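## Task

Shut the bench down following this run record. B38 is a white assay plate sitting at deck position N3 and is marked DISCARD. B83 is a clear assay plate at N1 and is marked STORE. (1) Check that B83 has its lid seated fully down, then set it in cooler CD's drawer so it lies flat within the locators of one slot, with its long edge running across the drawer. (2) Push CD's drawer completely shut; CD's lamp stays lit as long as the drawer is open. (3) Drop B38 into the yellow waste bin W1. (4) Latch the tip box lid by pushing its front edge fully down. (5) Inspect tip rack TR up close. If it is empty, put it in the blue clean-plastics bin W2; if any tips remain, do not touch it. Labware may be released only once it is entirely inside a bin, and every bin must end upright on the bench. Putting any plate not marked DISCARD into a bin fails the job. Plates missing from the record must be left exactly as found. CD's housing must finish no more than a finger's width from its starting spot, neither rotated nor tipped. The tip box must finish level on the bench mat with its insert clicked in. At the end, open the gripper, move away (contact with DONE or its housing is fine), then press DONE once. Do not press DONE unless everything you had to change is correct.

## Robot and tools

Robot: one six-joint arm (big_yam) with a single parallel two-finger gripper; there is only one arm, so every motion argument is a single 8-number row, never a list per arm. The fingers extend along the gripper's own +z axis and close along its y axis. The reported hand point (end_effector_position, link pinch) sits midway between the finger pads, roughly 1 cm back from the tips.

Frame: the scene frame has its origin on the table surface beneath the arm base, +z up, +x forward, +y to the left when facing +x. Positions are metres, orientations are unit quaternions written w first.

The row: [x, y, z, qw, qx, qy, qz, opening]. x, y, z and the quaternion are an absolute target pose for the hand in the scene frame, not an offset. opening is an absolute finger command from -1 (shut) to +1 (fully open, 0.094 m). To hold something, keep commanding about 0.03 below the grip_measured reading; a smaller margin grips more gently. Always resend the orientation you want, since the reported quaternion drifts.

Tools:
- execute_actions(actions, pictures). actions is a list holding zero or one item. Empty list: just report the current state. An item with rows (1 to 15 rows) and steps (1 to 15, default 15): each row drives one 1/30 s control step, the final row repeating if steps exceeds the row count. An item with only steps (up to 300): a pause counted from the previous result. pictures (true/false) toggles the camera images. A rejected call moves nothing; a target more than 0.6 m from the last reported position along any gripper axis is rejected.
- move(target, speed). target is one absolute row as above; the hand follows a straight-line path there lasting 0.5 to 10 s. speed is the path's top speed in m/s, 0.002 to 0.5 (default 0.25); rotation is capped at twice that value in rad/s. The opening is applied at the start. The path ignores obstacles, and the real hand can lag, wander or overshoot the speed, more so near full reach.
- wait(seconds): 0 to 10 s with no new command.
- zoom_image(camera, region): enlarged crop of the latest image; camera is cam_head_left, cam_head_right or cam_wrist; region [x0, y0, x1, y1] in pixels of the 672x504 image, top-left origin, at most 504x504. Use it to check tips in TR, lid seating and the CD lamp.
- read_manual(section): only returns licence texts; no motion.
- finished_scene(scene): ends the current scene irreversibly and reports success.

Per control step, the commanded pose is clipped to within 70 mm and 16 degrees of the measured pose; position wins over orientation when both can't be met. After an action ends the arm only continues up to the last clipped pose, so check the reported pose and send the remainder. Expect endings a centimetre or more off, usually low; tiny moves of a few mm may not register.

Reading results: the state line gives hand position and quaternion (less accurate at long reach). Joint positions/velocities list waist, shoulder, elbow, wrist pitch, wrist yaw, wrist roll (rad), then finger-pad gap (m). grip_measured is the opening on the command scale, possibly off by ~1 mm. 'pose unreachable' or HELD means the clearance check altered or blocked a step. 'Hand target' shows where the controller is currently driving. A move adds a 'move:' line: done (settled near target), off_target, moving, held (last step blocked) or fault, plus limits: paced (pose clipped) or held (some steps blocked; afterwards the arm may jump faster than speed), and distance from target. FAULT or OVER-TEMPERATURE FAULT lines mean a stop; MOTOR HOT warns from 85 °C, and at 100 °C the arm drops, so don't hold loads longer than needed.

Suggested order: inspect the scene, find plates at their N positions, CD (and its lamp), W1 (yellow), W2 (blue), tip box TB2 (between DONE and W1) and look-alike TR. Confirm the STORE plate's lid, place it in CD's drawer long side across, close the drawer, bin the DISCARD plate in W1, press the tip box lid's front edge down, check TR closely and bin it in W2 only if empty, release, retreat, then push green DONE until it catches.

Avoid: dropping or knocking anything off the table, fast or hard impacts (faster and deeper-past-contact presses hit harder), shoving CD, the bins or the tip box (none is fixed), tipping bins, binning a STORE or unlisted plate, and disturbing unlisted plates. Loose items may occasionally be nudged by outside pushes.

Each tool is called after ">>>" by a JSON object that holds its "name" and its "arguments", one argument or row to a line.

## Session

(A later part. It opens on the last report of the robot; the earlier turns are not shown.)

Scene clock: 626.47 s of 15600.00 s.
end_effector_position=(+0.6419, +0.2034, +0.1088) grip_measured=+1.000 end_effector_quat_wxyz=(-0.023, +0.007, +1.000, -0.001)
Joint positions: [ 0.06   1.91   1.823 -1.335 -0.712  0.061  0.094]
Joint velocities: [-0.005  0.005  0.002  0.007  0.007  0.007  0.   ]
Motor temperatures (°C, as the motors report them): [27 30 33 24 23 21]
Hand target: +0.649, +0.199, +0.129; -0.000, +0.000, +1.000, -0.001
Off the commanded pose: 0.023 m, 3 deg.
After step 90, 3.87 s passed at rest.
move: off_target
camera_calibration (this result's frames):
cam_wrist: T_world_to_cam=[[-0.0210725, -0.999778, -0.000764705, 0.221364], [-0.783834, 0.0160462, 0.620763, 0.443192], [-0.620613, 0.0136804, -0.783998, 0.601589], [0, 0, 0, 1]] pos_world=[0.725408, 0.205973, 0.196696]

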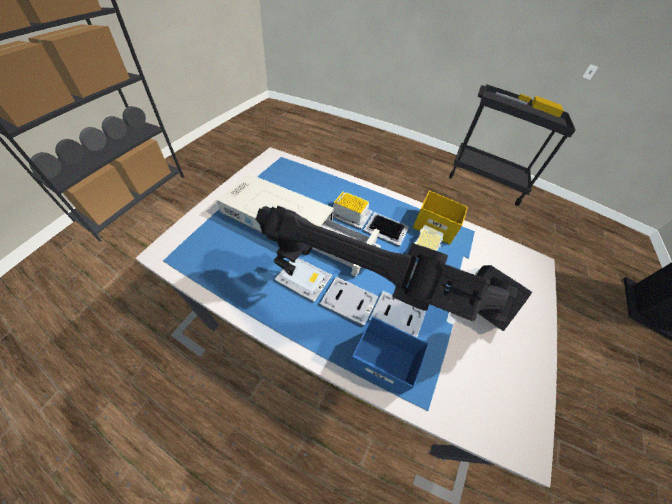

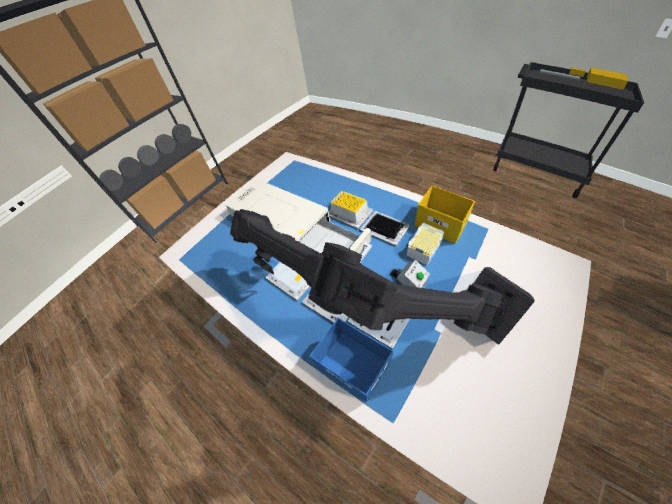

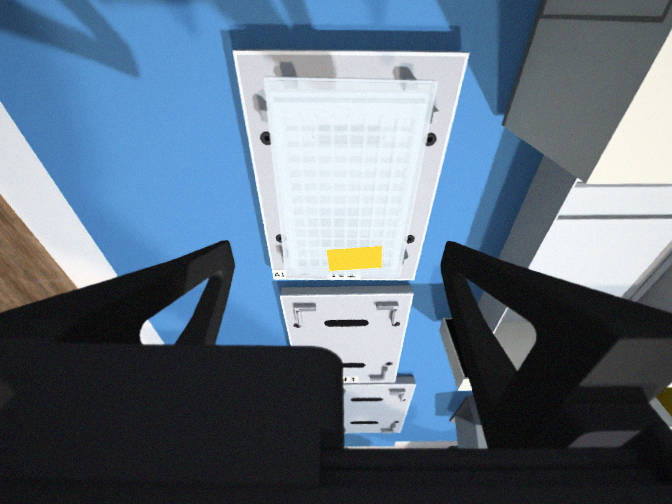

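>>> {"name": "move", "arguments": {
  "target": [0.645,0.205,0.08,0,0,1,0,-1],
  "speed": 0.05
}}

>>> {"name": "move", "arguments": {
  "target": [0.645,0.205,0.028,0,0,1,0,-1],
  "speed": 0.02
}}

Scene clock: 635.83 s of 15600.00 s.
end_effector_position=(+0.6439, +0.1924, +0.0818) grip_measured=-0.977 end_effector_quat_wxyz=(-0.006, +0.010, +1.000, -0.001)
Joint positions: [ 0.075  1.91   1.748 -1.199 -0.708  0.119  0.001]
Joint velocities: [-0.005  0.005 -0.012 -0.022 -0.051 -0.022  0.001]
Motor temperatures (°C, as the motors report them): [27 30 33 24 23 21]
Hand target: +0.645, +0.205, +0.080; -0.000, +0.000, +1.000, +0.001
Off the commanded pose: 0.013 m, 1 deg.
After step 90, 5.40 s passed at rest.
move: off_target
camera_calibration (this result's frames):
cam_wrist: T_world_to_cam=[[-0.0276169, -0.999615, -0.00264842, 0.214811], [-0.805357, 0.0206804, 0.592429, 0.47701], [-0.592146, 0.018494, -0.805619, 0.564243], [0, 0, 0, 1]] pos_world=[0.72421, 0.194429, 0.172539]

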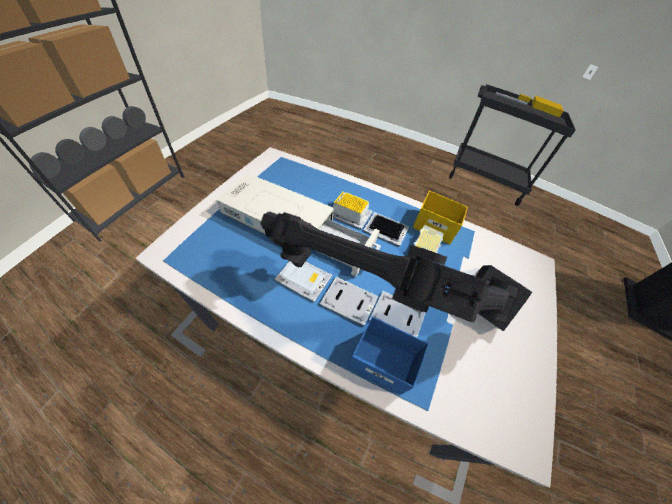

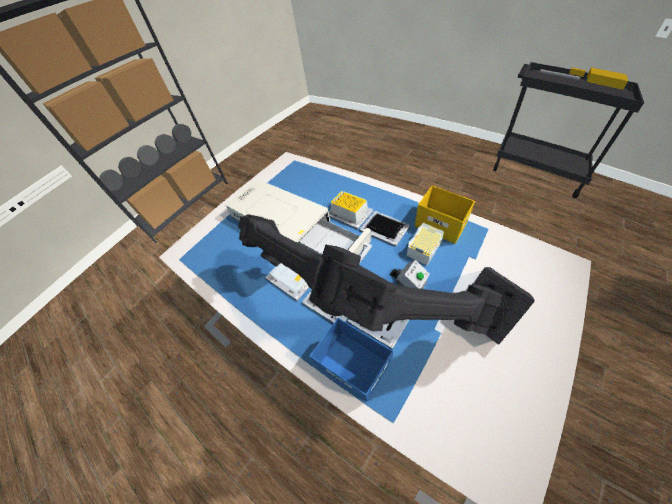

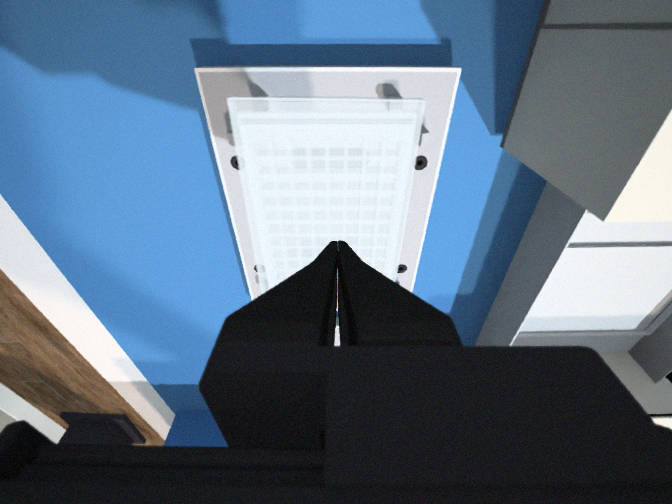

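Scene clock: 638.83 s of 15600.00 s.
end_effector_position=(+0.6484, +0.1973, +0.0499) grip_measured=-0.977 end_effector_quat_wxyz=(+0.008, +0.008, +1.000, -0.000)
Joint positions: [ 0.115  1.922  1.709 -1.079 -0.695  0.188  0.001]
Joint velocities: [ 0.005 -0.005 -0.002  0.002 -0.095  0.022 -0.   ]
Motor temperatures (°C, as the motors report them): [26 30 32 24 23 21]
Hand target: +0.644, +0.205, +0.029; -0.000, +0.000, +1.000, +0.001
Off the commanded pose: 0.023 m, 1 deg.
move: off_target
camera_calibration (this result's frames):
cam_wrist: T_world_to_cam=[[-0.022797, -0.999734, -0.00335304, 0.216595], [-0.82132, 0.0168162, 0.570219, 0.511606], [-0.570012, 0.0157532, -0.821486, 0.528053], [0, 0, 0, 1]] pos_world=[0.726127, 0.199616, 0.142787]

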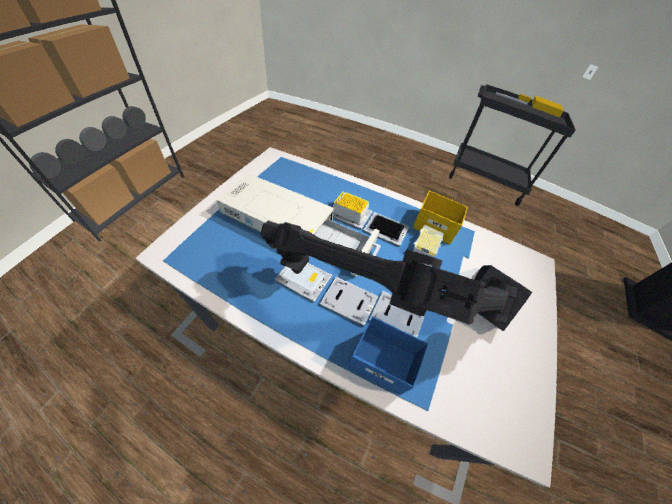

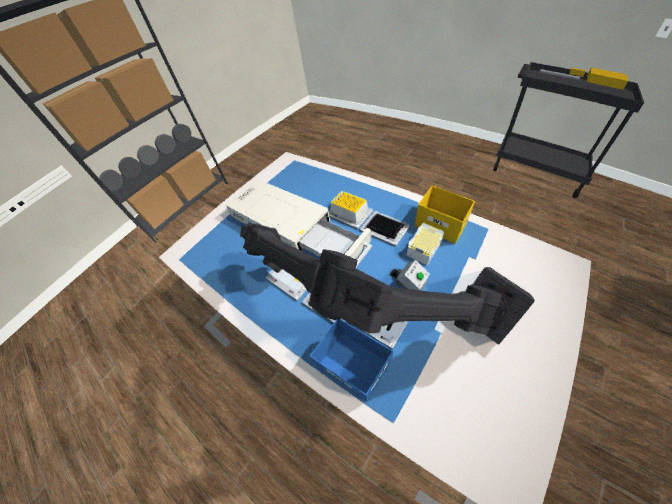

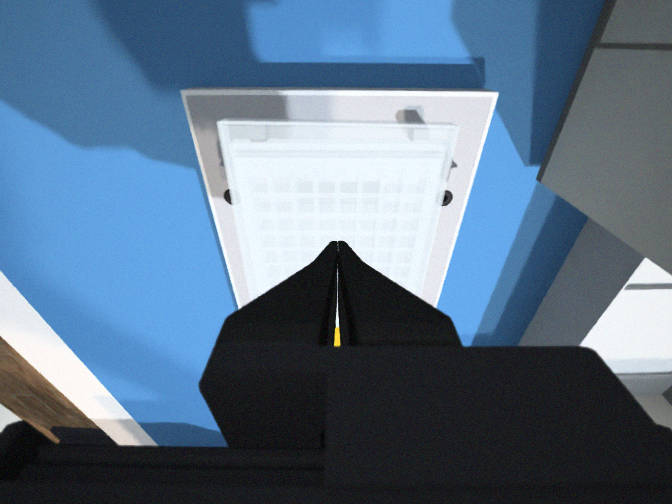

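>>> {"name": "move", "arguments": {
  "target": [0.630,0.205,0.028,0,0,1,0,-1],
  "speed": 0.006
}}

Scene clock: 647.13 s of 15600.00 s.
end_effector_position=(+0.6427, +0.1955, +0.0492) grip_measured=-0.977 end_effector_quat_wxyz=(+0.018, +0.002, +1.000, +0.000)
Joint positions: [ 0.115  1.896  1.659 -1.029 -0.693  0.193  0.001]
Joint velocities: [-0.005 -0.005  0.012  0.007  0.037 -0.037 -0.   ]
Motor temperatures (°C, as the motors report them): [26 29 32 24 23 21]
Hand target: +0.630, +0.204, +0.028; -0.000, -0.000, +1.000, +0.000
Off the commanded pose: 0.027 m, 2 deg.
After step 90, 0.17 s passed at rest.
move: off_target
camera_calibration (this result's frames):
cam_wrist: T_world_to_cam=[[-0.0109292, -0.999927, -0.0051999, 0.207187], [-0.832993, 0.00622759, 0.553248, 0.517801], [-0.553175, 0.0103781, -0.833, 0.51515], [0, 0, 0, 1]] pos_world=[0.718557, 0.198601, 0.143725]

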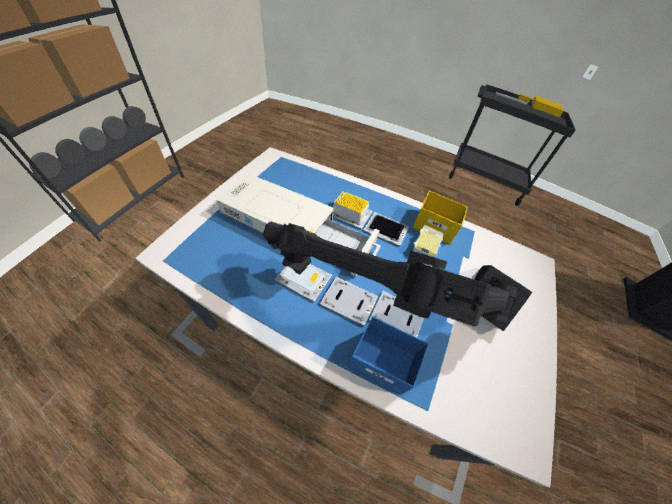

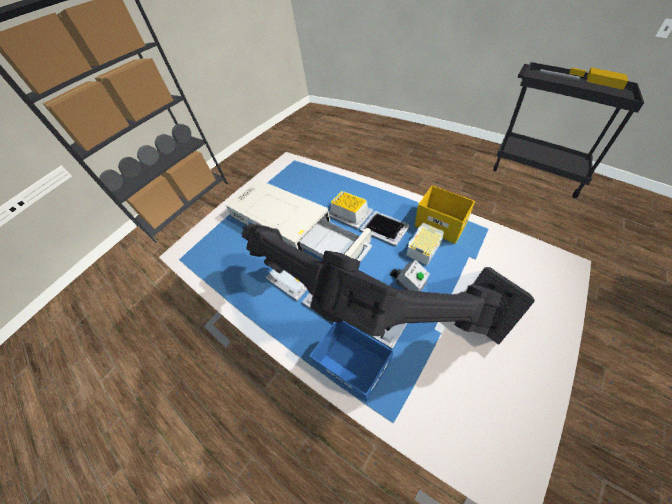

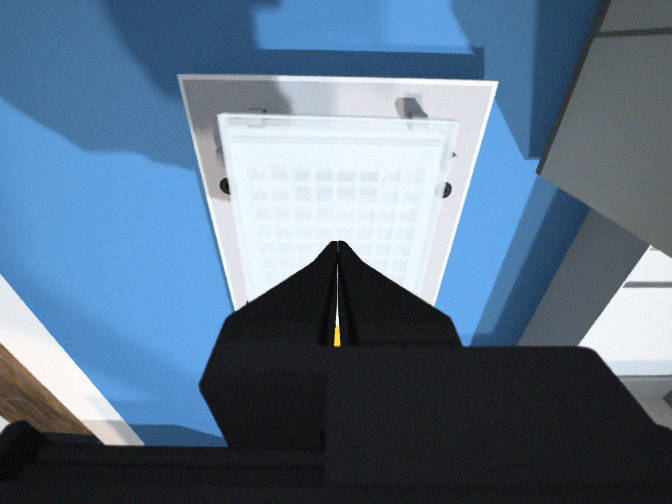

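>>> {"name": "move", "arguments": {
  "target": [0.622,0.207,0.028,0,0,1,0,-1],
  "speed": 0.004
}}

Scene clock: 658.27 s of 15600.00 s.
end_effector_position=(+0.6356, +0.1944, +0.0494) grip_measured=-0.977 end_effector_quat_wxyz=(+0.019, +0.004, +1.000, -0.001)
Joint positions: [ 0.116  1.878  1.628 -1.014 -0.69   0.198  0.001]
Joint velocities: [-0.015 -0.005  0.002 -0.017 -0.037  0.066  0.   ]
Motor temperatures (°C, as the motors report them): [26 29 31 24 23 21]
Hand target: +0.622, +0.206, +0.029; -0.000, -0.000, +1.000, -0.000
Off the commanded pose: 0.028 m, 2 deg.
move: off_target
camera_calibration (this result's frames):
cam_wrist: T_world_to_cam=[[-0.0150946, -0.999881, -0.00304197, 0.208539], [-0.833737, 0.0109069, 0.552055, 0.511346], [-0.551956, 0.0108692, -0.833802, 0.51056], [0, 0, 0, 1]] pos_world=[0.711283, 0.197388, 0.14405]

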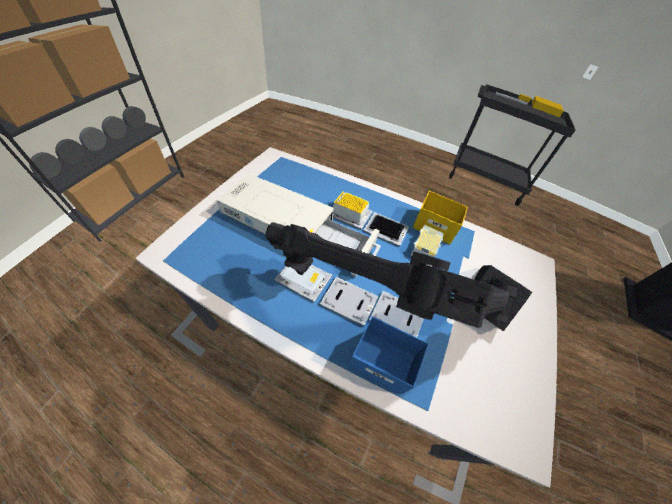

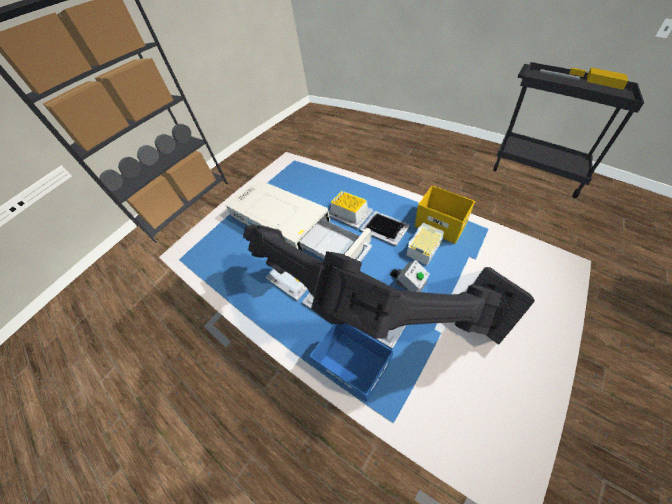

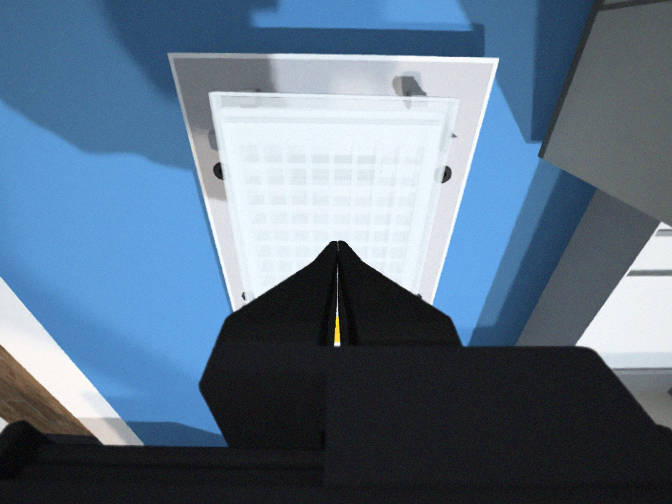

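>>> {"name": "move", "arguments": {
  "target": [0.64,0.204,0.11,0,0,1,0,1],
  "speed": 0.04
}}

>>> {"name": "zoom_image", "arguments": {
  "camera": "cam_wrist",
  "region": [200,10,520,330]
}}

Scene clock: 671.37 s of 15600.00 s.
end_effector_position=(+0.6252, +0.2032, +0.0826) grip_measured=+1.000 end_effector_quat_wxyz=(-0.022, +0.005, +1.000, -0.002)
Joint positions: [ 0.091  1.877  1.716 -1.231 -0.706  0.1    0.094]
Joint velocities: [-0.005  0.005 -0.012 -0.012  0.051 -0.081  0.   ]
Motor temperatures (°C, as the motors report them): [26 29 31 24 23 21]
Hand target: +0.639, +0.204, +0.110; +0.000, +0.000, +1.000, -0.001
Off the commanded pose: 0.031 m, 3 deg.
After step 90, 8.27 s passed at rest.
move: off_target
camera_calibration (this result's frames):
cam_wrist: T_world_to_cam=[[-0.0181733, -0.999835, -0.000011009, 0.218992], [-0.785065, 0.0142628, 0.619249, 0.447619], [-0.619147, 0.0112625, -0.785195, 0.570325], [0, 0, 0, 1]] pos_world=[0.708505, 0.206148, 0.170631]

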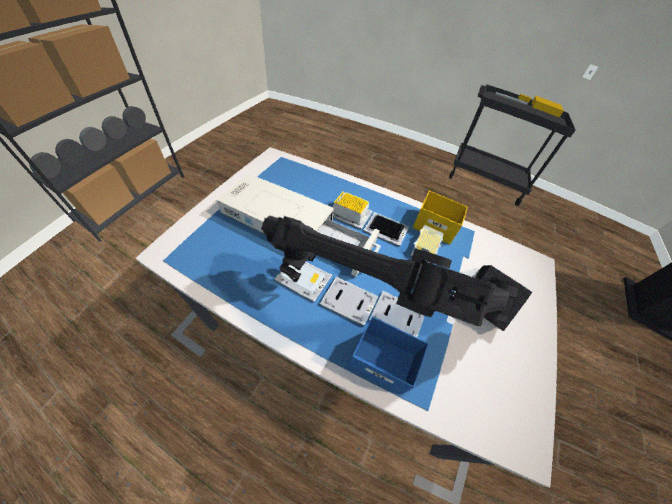

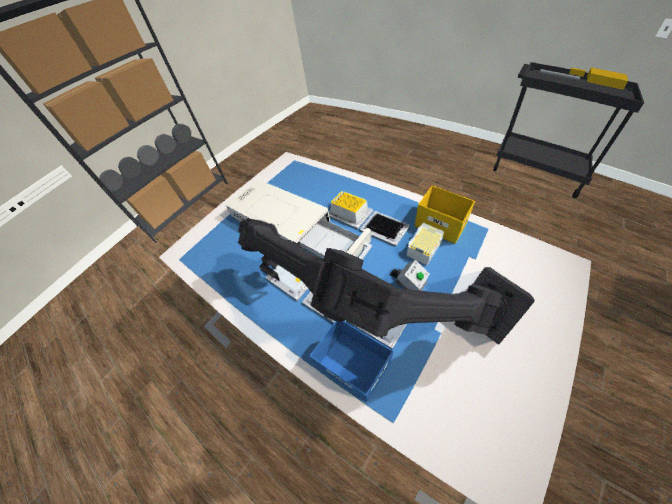

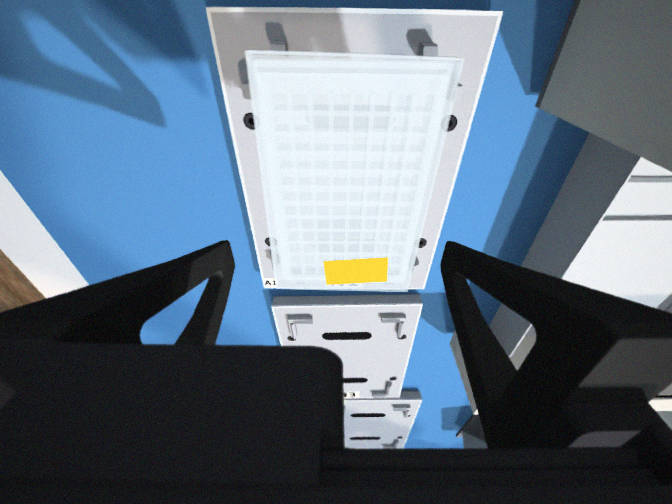

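Region (200, 10, 520, 330) of cam_wrist's 672x504 image, scaled by 1.575, with more detail than that image has.

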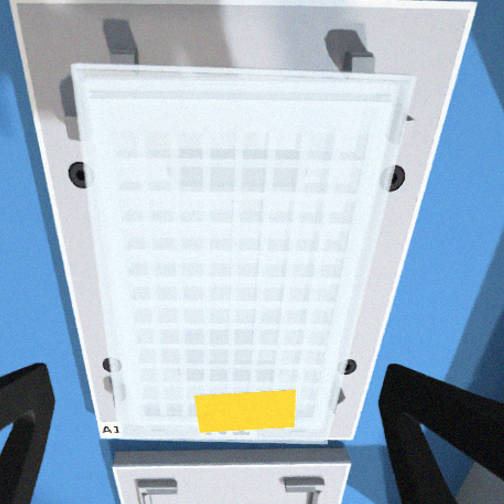

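>>> {"name": "move", "arguments": {
  "target": [0.625,0.206,0.075,0,0,1,0,-1],
  "speed": 0.04
}}

>>> {"name": "move", "arguments": {
  "target": [0.625,0.205,0.028,0,0,1,0,-1],
  "speed": 0.02
}}

>>> {"name": "move", "arguments": {
  "target": [0.64,0.205,0.028,0,0,1,0,-1],
  "speed": 0.006
}}

Scene clock: 691.77 s of 15600.00 s.
end_effector_position=(+0.6229, +0.1903, +0.0681) grip_measured=-0.977 end_effector_quat_wxyz=(-0.013, +0.013, +1.000, -0.001)
Joint positions: [ 0.091  1.876  1.659 -1.15  -0.705  0.131  0.001]
Joint velocities: [-0.005 -0.015 -0.002  0.002 -0.051 -0.037  0.   ]
Motor temperatures (°C, as the motors report them): [26 29 34 24 23 21]
Hand target: +0.625, +0.206, +0.075; -0.000, -0.000, +1.000, +0.001
Off the commanded pose: 0.017 m, 2 deg.
After step 90, 16.57 s passed at rest.
move: off_target
camera_calibration (this result's frames):
cam_wrist: T_world_to_cam=[[-0.0324592, -0.999472, -0.00113574, 0.214959], [-0.796691, 0.0251874, 0.603862, 0.461193], [-0.603515, 0.0205057, -0.797088, 0.546917], [0, 0, 0, 1]] pos_world=[0.704478, 0.192015, 0.157688]

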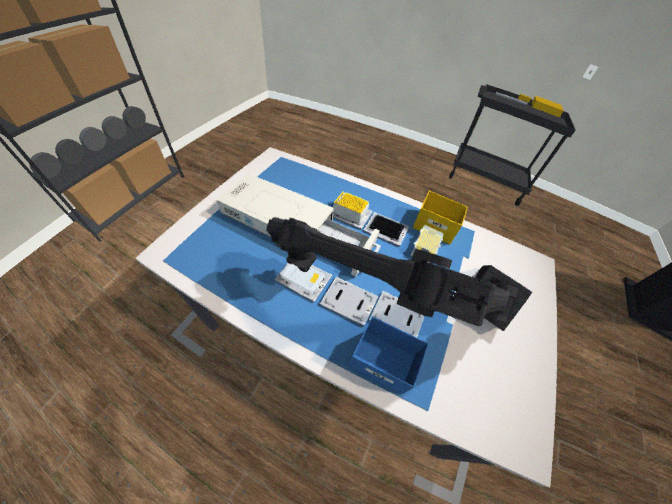

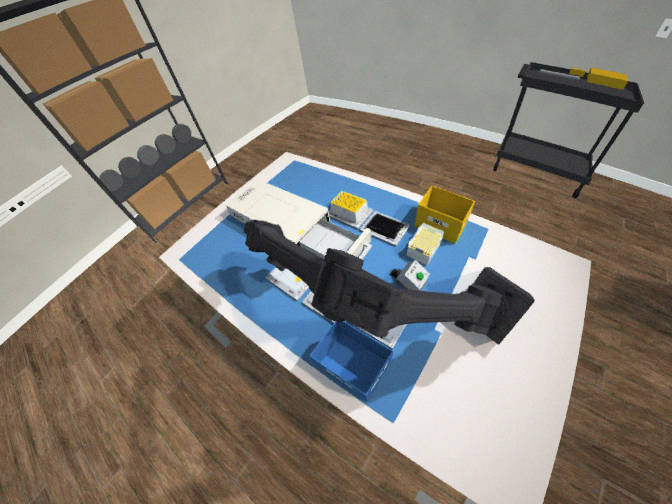

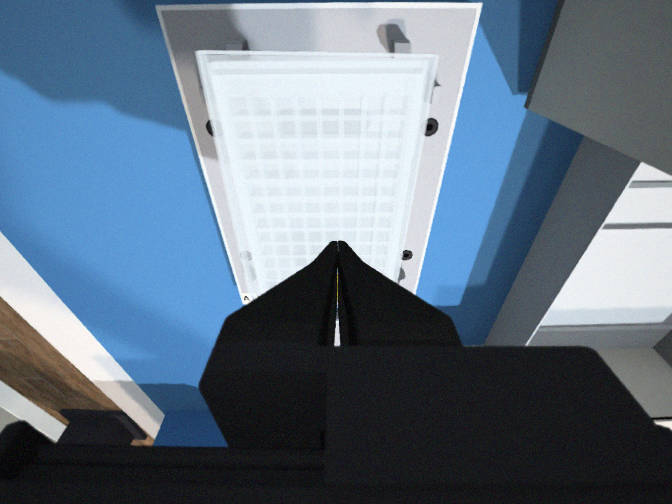

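Scene clock: 694.13 s of 15600.00 s.
end_effector_position=(+0.6282, +0.1944, +0.0496) grip_measured=-0.977 end_effector_quat_wxyz=(+0.006, +0.012, +1.000, -0.001)
Joint positions: [ 0.116  1.876  1.626 -1.046 -0.694  0.194  0.001]
Joint velocities: [-0.005 -0.005 -0.007  0.017  0.037 -0.037 -0.001]
Motor temperatures (°C, as the motors report them): [26 29 33 24 23 21]
Hand target: +0.624, +0.205, +0.029; -0.000, +0.000, +1.000, +0.001
Off the commanded pose: 0.024 m, 2 deg.
move: off_target
camera_calibration (this result's frames):
cam_wrist: T_world_to_cam=[[-0.0308, -0.999522, -0.00263147, 0.218188], [-0.819266, 0.0237371, 0.572922, 0.492475], [-0.572586, 0.0198019, -0.819605, 0.517115], [0, 0, 0, 1]] pos_world=[0.706281, 0.196154, 0.142254]

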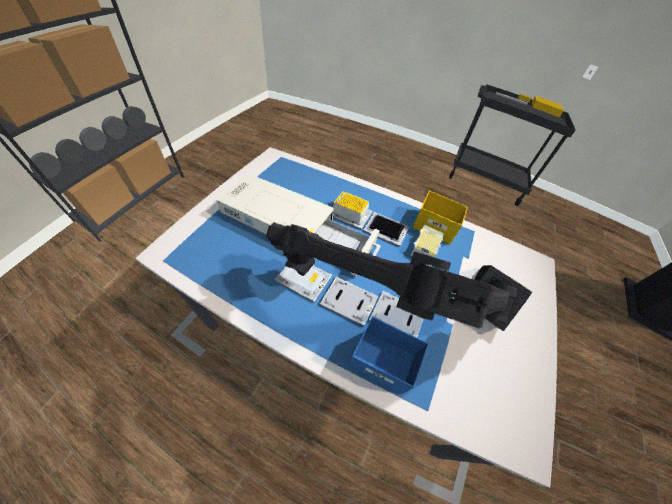

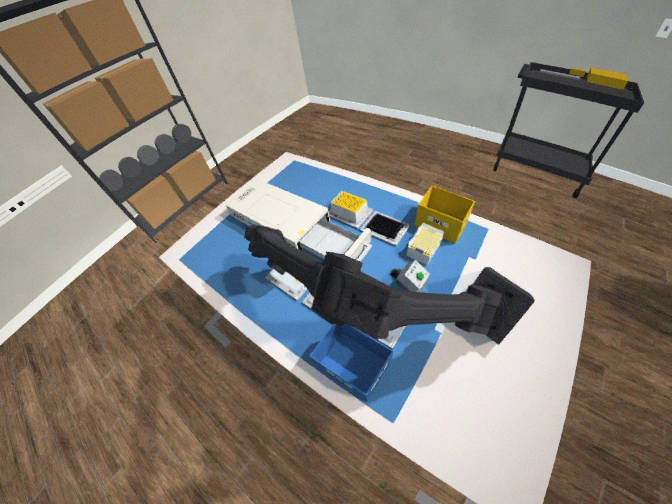

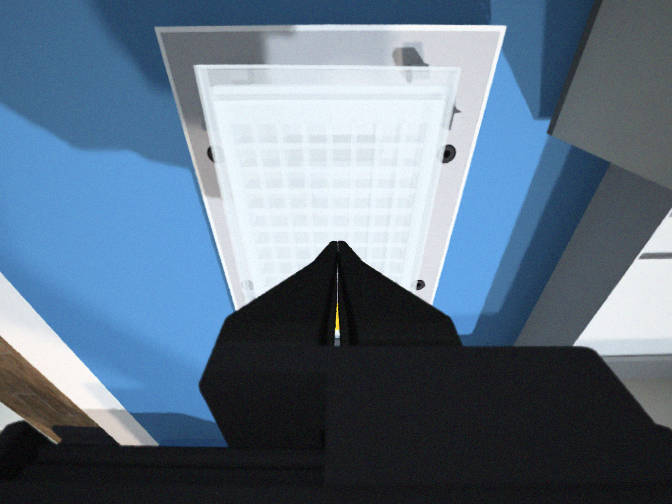

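Scene clock: 698.83 s of 15600.00 s.
end_effector_position=(+0.6338, +0.1946, +0.0493) grip_measured=-0.977 end_effector_quat_wxyz=(+0.009, +0.010, +1.000, -0.001)
Joint positions: [ 0.116  1.886  1.643 -1.046 -0.692  0.194  0.001]
Joint velocities: [-0.015 -0.015 -0.002  0.017 -0.007  0.022  0.   ]
Motor temperatures (°C, as the motors report them): [26 29 33 24 23 21]
Hand target: +0.639, +0.205, +0.029; +0.000, -0.000, +1.000, +0.000
Off the commanded pose: 0.024 m, 2 deg.
move: off_target
camera_calibration (this result's frames):
cam_wrist: T_world_to_cam=[[-0.026411, -0.99965, -0.00137407, 0.215811], [-0.822551, 0.0209509, 0.568305, 0.500092], [-0.568078, 0.0161398, -0.822817, 0.518116], [0, 0, 0, 1]] pos_world=[0.711381, 0.196895, 0.142406]

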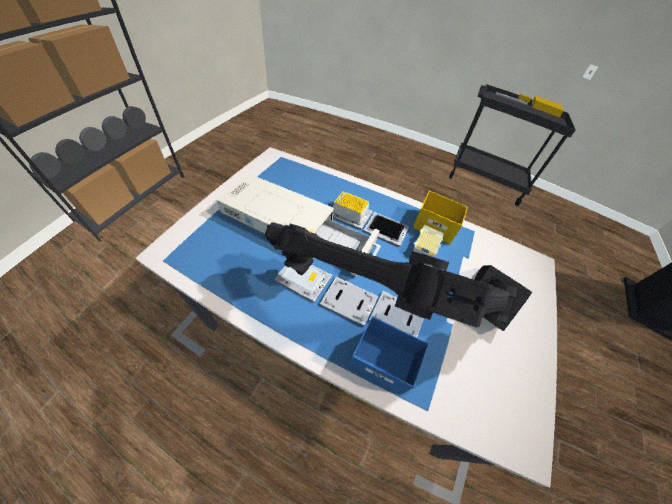

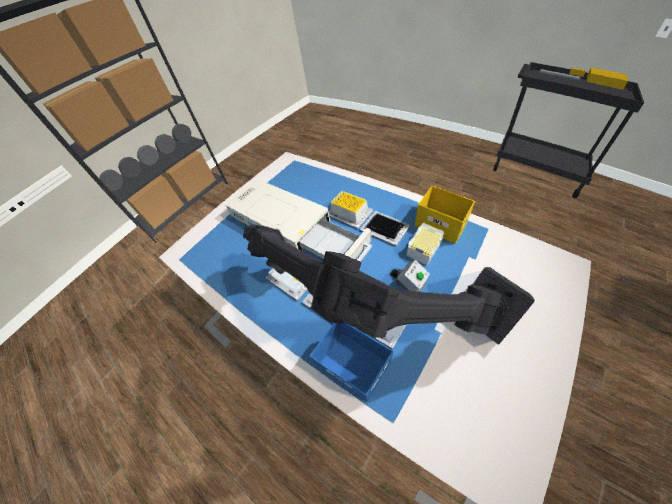

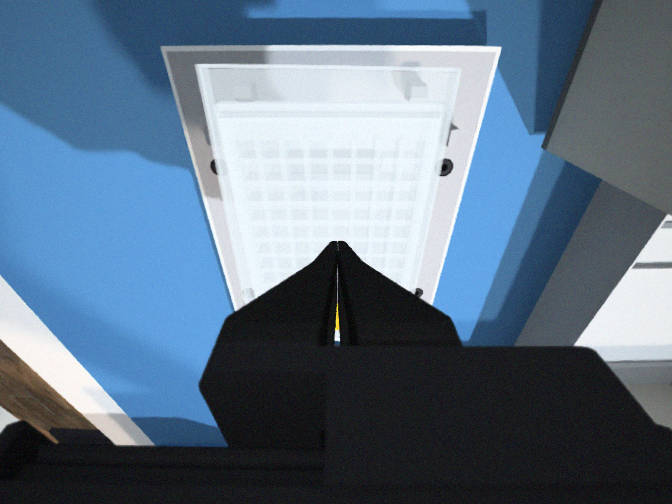

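>>> {"name": "move", "arguments": {
  "target": [0.635,0.21,0.09,0,0,1,0,1],
  "speed": 0.04
}}

>>> {"name": "execute_actions", "arguments": {
  "actions": [
    {"rows":[[0.635,0.222,0.08,0,0,1,0,1]],"steps":12}
  ]
}}

Scene clock: 711.63 s of 15600.00 s.
end_effector_position=(+0.6197, +0.2030, +0.0601) grip_measured=+1.000 end_effector_quat_wxyz=(-0.025, +0.010, +1.000, -0.003)
Joint positions: [ 0.116  1.882  1.676 -1.171 -0.7    0.138  0.094]
Joint velocities: [-0.015 -0.005 -0.017 -0.012 -0.066 -0.007  0.   ]
Motor temperatures (°C, as the motors report them): [26 29 34 24 23 21]
Hand target: +0.634, +0.210, +0.090; +0.000, -0.000, +1.000, -0.001
Off the commanded pose: 0.034 m, 3 deg.
After step 90, 8.37 s passed at rest.
move: off_target
camera_calibration (this result's frames):
cam_wrist: T_world_to_cam=[[-0.0272083, -0.999627, 0.00235749, 0.224044], [-0.782166, 0.0227578, 0.622654, 0.45351], [-0.622476, 0.0150974, -0.782494, 0.550381], [0, 0, 0, 1]] pos_world=[0.703415, 0.20533, 0.147762]

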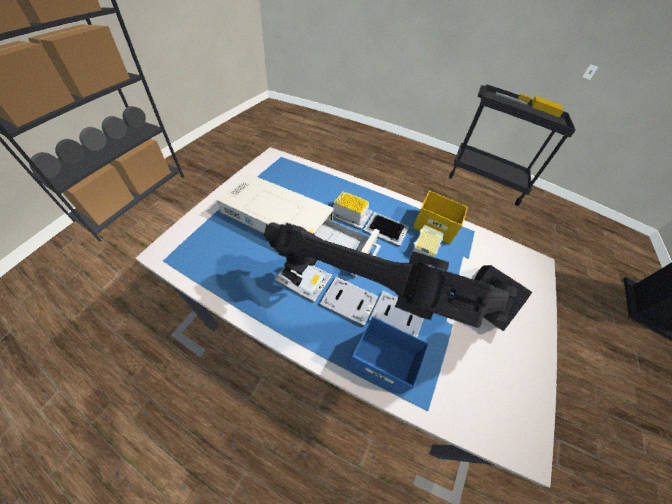

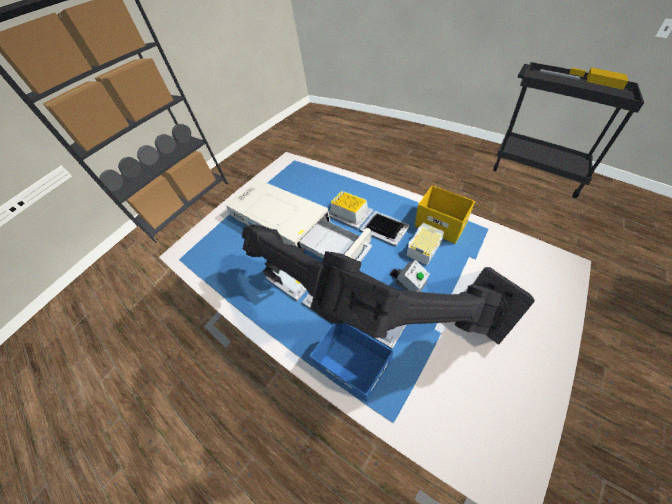

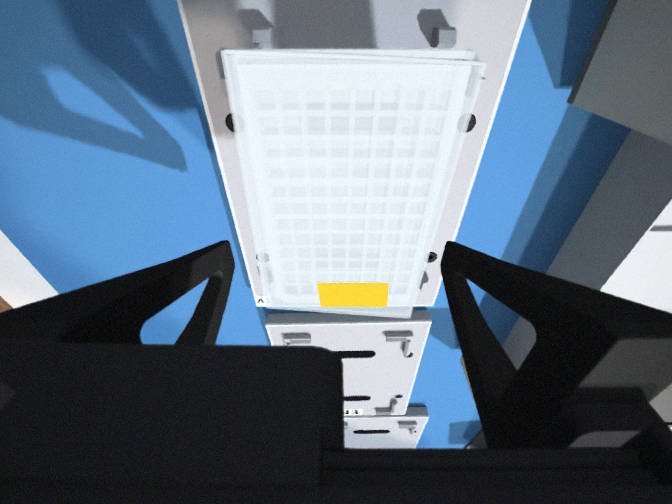

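Scene clock: 712.03 s of 15600.00 s.
end_effector_position=(+0.6197, +0.2030, +0.0601) grip_measured=+1.000 end_effector_quat_wxyz=(-0.025, +0.016, +1.000, -0.003)
Joint positions: [ 0.116  1.882  1.676 -1.171 -0.7    0.15   0.094]
Joint velocities: [ 0.005 -0.005 -0.007 -0.007 -0.007 -0.037  0.   ]
Motor temperatures (°C, as the motors report them): [26 29 34 24 23 21]
Hand target: +0.634, +0.222, +0.080; +0.000, +0.000, +1.000, +0.000
Off the commanded pose: 0.031 m, 3 deg.
Steps of this call (steps 1 to 12: all 12 steps of this action). Readings (end_effector_position):
1: (+0.6197, +0.2030, +0.0601)
2: (+0.6197, +0.2030, +0.0601)
4: (+0.6197, +0.2030, +0.0601)
8: (+0.6197, +0.2030, +0.0601)
12: the state above
camera_calibration (this result's frames):
cam_wrist: T_world_to_cam=[[-0.0386325, -0.999249, 0.0029181, 0.231013], [-0.781888, 0.0320471, 0.622594, 0.451456], [-0.62222, 0.0217707, -0.782539, 0.548872], [0, 0, 0, 1]] pos_world=[0.703432, 0.204422, 0.147766]

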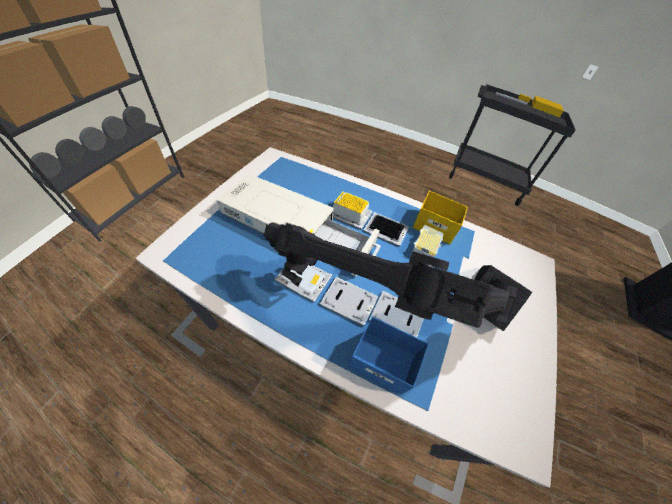

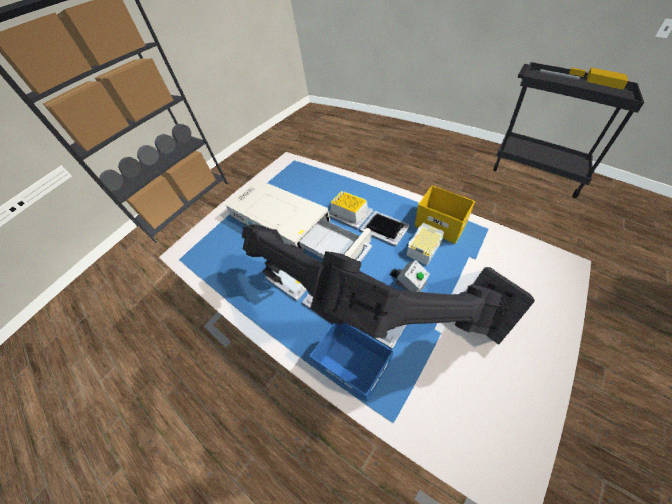

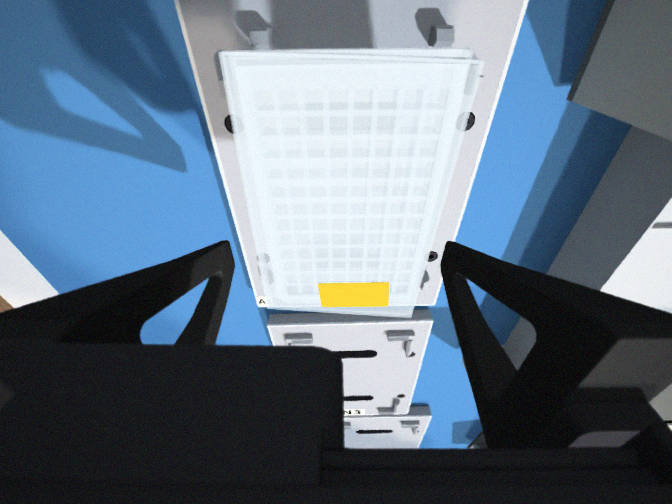

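>>> {"name": "move", "arguments": {
  "target": [0.625,0.204,0.018,0,0,1,0,1],
  "speed": 0.02
}}

>>> {"name": "execute_actions", "arguments": {
  "actions": [
    {"rows":[[0.625,0.204,0.018,0,0,1,0,0.73]],"steps":15}
  ]
}}

Scene clock: 719.73 s of 15600.00 s.
end_effector_position=(+0.6267, +0.1985, +0.0315) grip_measured=+1.000 end_effector_quat_wxyz=(+0.004, +0.004, +1.000, -0.000)
Joint positions: [ 0.141  1.889  1.615 -1.008 -0.689  0.206  0.094]
Joint velocities: [-0.015 -0.005  0.022 -0.017 -0.007 -0.007  0.   ]
Motor temperatures (°C, as the motors report them): [26 29 34 24 23 21]
Hand target: +0.625, +0.204, +0.019; +0.000, +0.000, +1.000, +0.001
Off the commanded pose: 0.015 m, 1 deg.
After step 90, 2.37 s passed at rest.
move: off_target
camera_calibration (this result's frames):
cam_wrist: T_world_to_cam=[[-0.0156739, -0.999871, -0.00347154, 0.212858], [-0.816868, 0.0108028, 0.576724, 0.502509], [-0.576612, 0.0118753, -0.816932, 0.505362], [0, 0, 0, 1]] pos_world=[0.705217, 0.2014, 0.123776]

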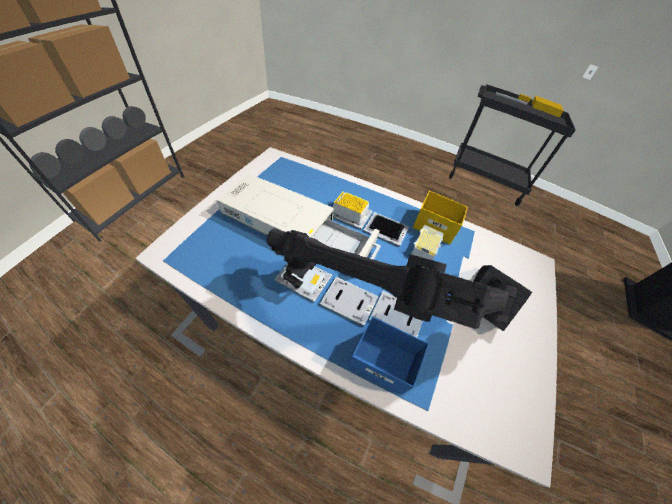

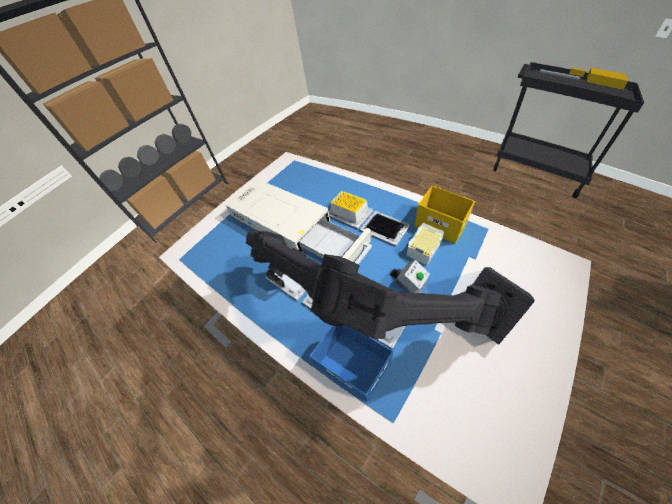

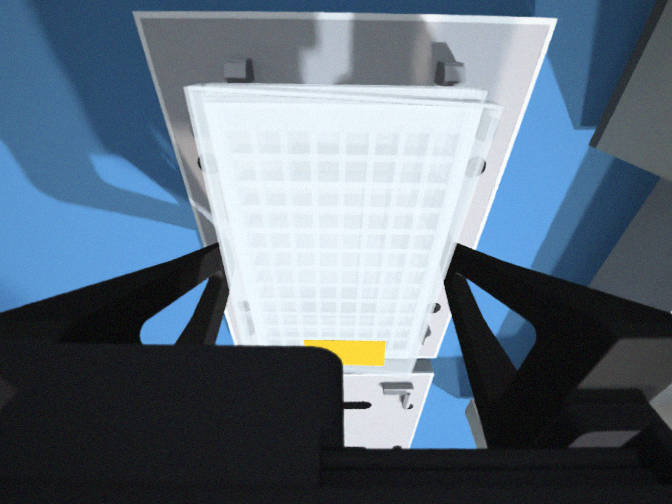

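Scene clock: 720.23 s of 15600.00 s.
end_effector_position=(+0.6271, +0.1978, +0.0313) grip_measured=+0.804 end_effector_quat_wxyz=(+0.005, +0.005, +1.000, -0.002)
Joint positions: [ 0.141  1.889  1.615 -1.006 -0.686  0.208  0.085]
Joint velocities: [ 0.005 -0.015  0.012  0.017  0.037 -0.007  0.001]
Motor temperatures (°C, as the motors report them): [26 29 34 24 23 21]
Hand target: +0.625, +0.204, +0.018; -0.000, -0.000, +1.000, +0.000
Off the commanded pose: 0.015 m, 1 deg.
Steps of this call (steps 1 to 15: all 15 steps of this action). Readings (end_effector_position):
1: (+0.6267, +0.1985, +0.0315)
2: (+0.6269, +0.1979, +0.0315)
4: (+0.6270, +0.1977, +0.0313)
8: (+0.6271, +0.1978, +0.0313)
15: the state above
camera_calibration (this result's frames):
cam_wrist: T_world_to_cam=[[-0.0164961, -0.999864, -0.000311903, 0.21261], [-0.817747, 0.013312, 0.575423, 0.50304], [-0.575341, 0.00974728, -0.817856, 0.505116], [0, 0, 0, 1]] pos_world=[0.705481, 0.200961, 0.123717]

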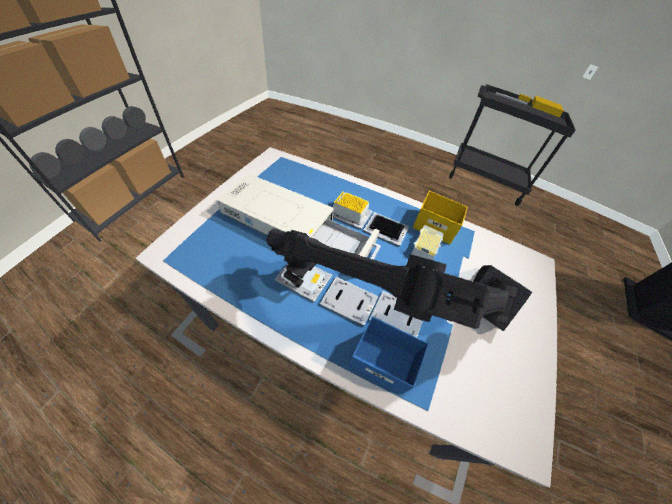

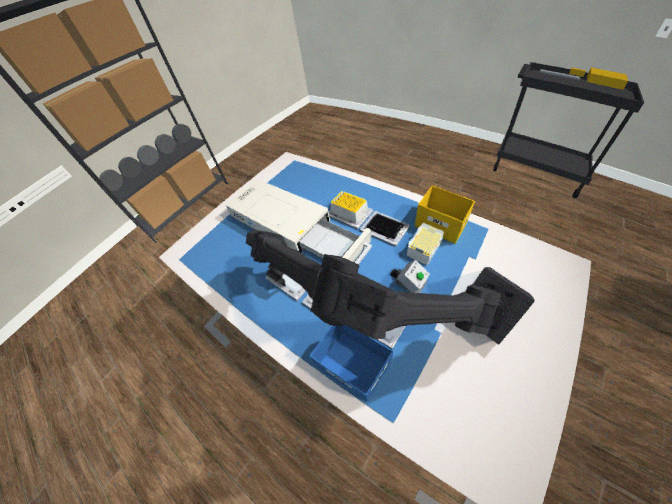

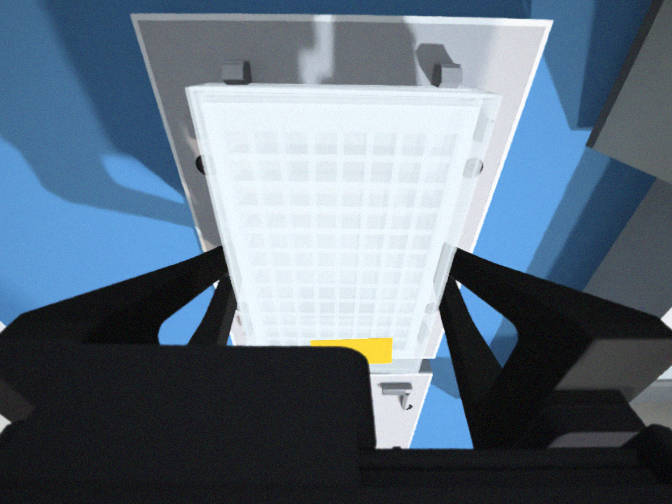

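>>> {"name": "execute_actions", "arguments": {
  "actions": [
    {"rows":[[0.627,0.204,0.018,0,0,1,0,0.9],[0.627,0.204,0.018,0,0,1,0,0.9],[0.627,0.204,0.018,0,0,1,0,0.9],[0.627,0.204,0.018,0,0,1,0,0.9],[0.627,0.204,0.03,0,0,1,0,0.9],[0.63,0.204,0.045,0,0,1,0,0.9],[0.633,0.205,0.06,0,0,1,0,0.9],[0.635,0.206,0.07,0,0,1,0,0.9]],"steps":15}
  ],
  "pictures": false
}}

Scene clock: 735.03 s of 15600.00 s.
end_effector_position=(+0.6184, +0.2000, +0.0439) grip_measured=+0.898 end_effector_quat_wxyz=(-0.022, +0.012, +1.000, -0.004)
Joint positions: [ 0.131  1.889  1.649 -1.117 -0.694  0.166  0.089]
Joint velocities: [-0.005 -0.005  0.022 -0.051  0.037 -0.125  0.001]
Motor temperatures (°C, as the motors report them): [26 29 32 24 23 21]
Hand target: +0.634, +0.206, +0.070; +0.000, +0.000, +1.000, -0.001
Off the commanded pose: 0.032 m, 3 deg.
Steps of this call (steps 1 to 90: nothing new was sent; then 11.30 s passed at rest; steps 91 to 105: all 15 steps of this action). Readings (end_effector_position):
91: (+0.6271, +0.1978, +0.0313)
92: (+0.6271, +0.1978, +0.0313)
94: (+0.6271, +0.1978, +0.0313)
98: (+0.6196, +0.1997, +0.0337)
105: the state above


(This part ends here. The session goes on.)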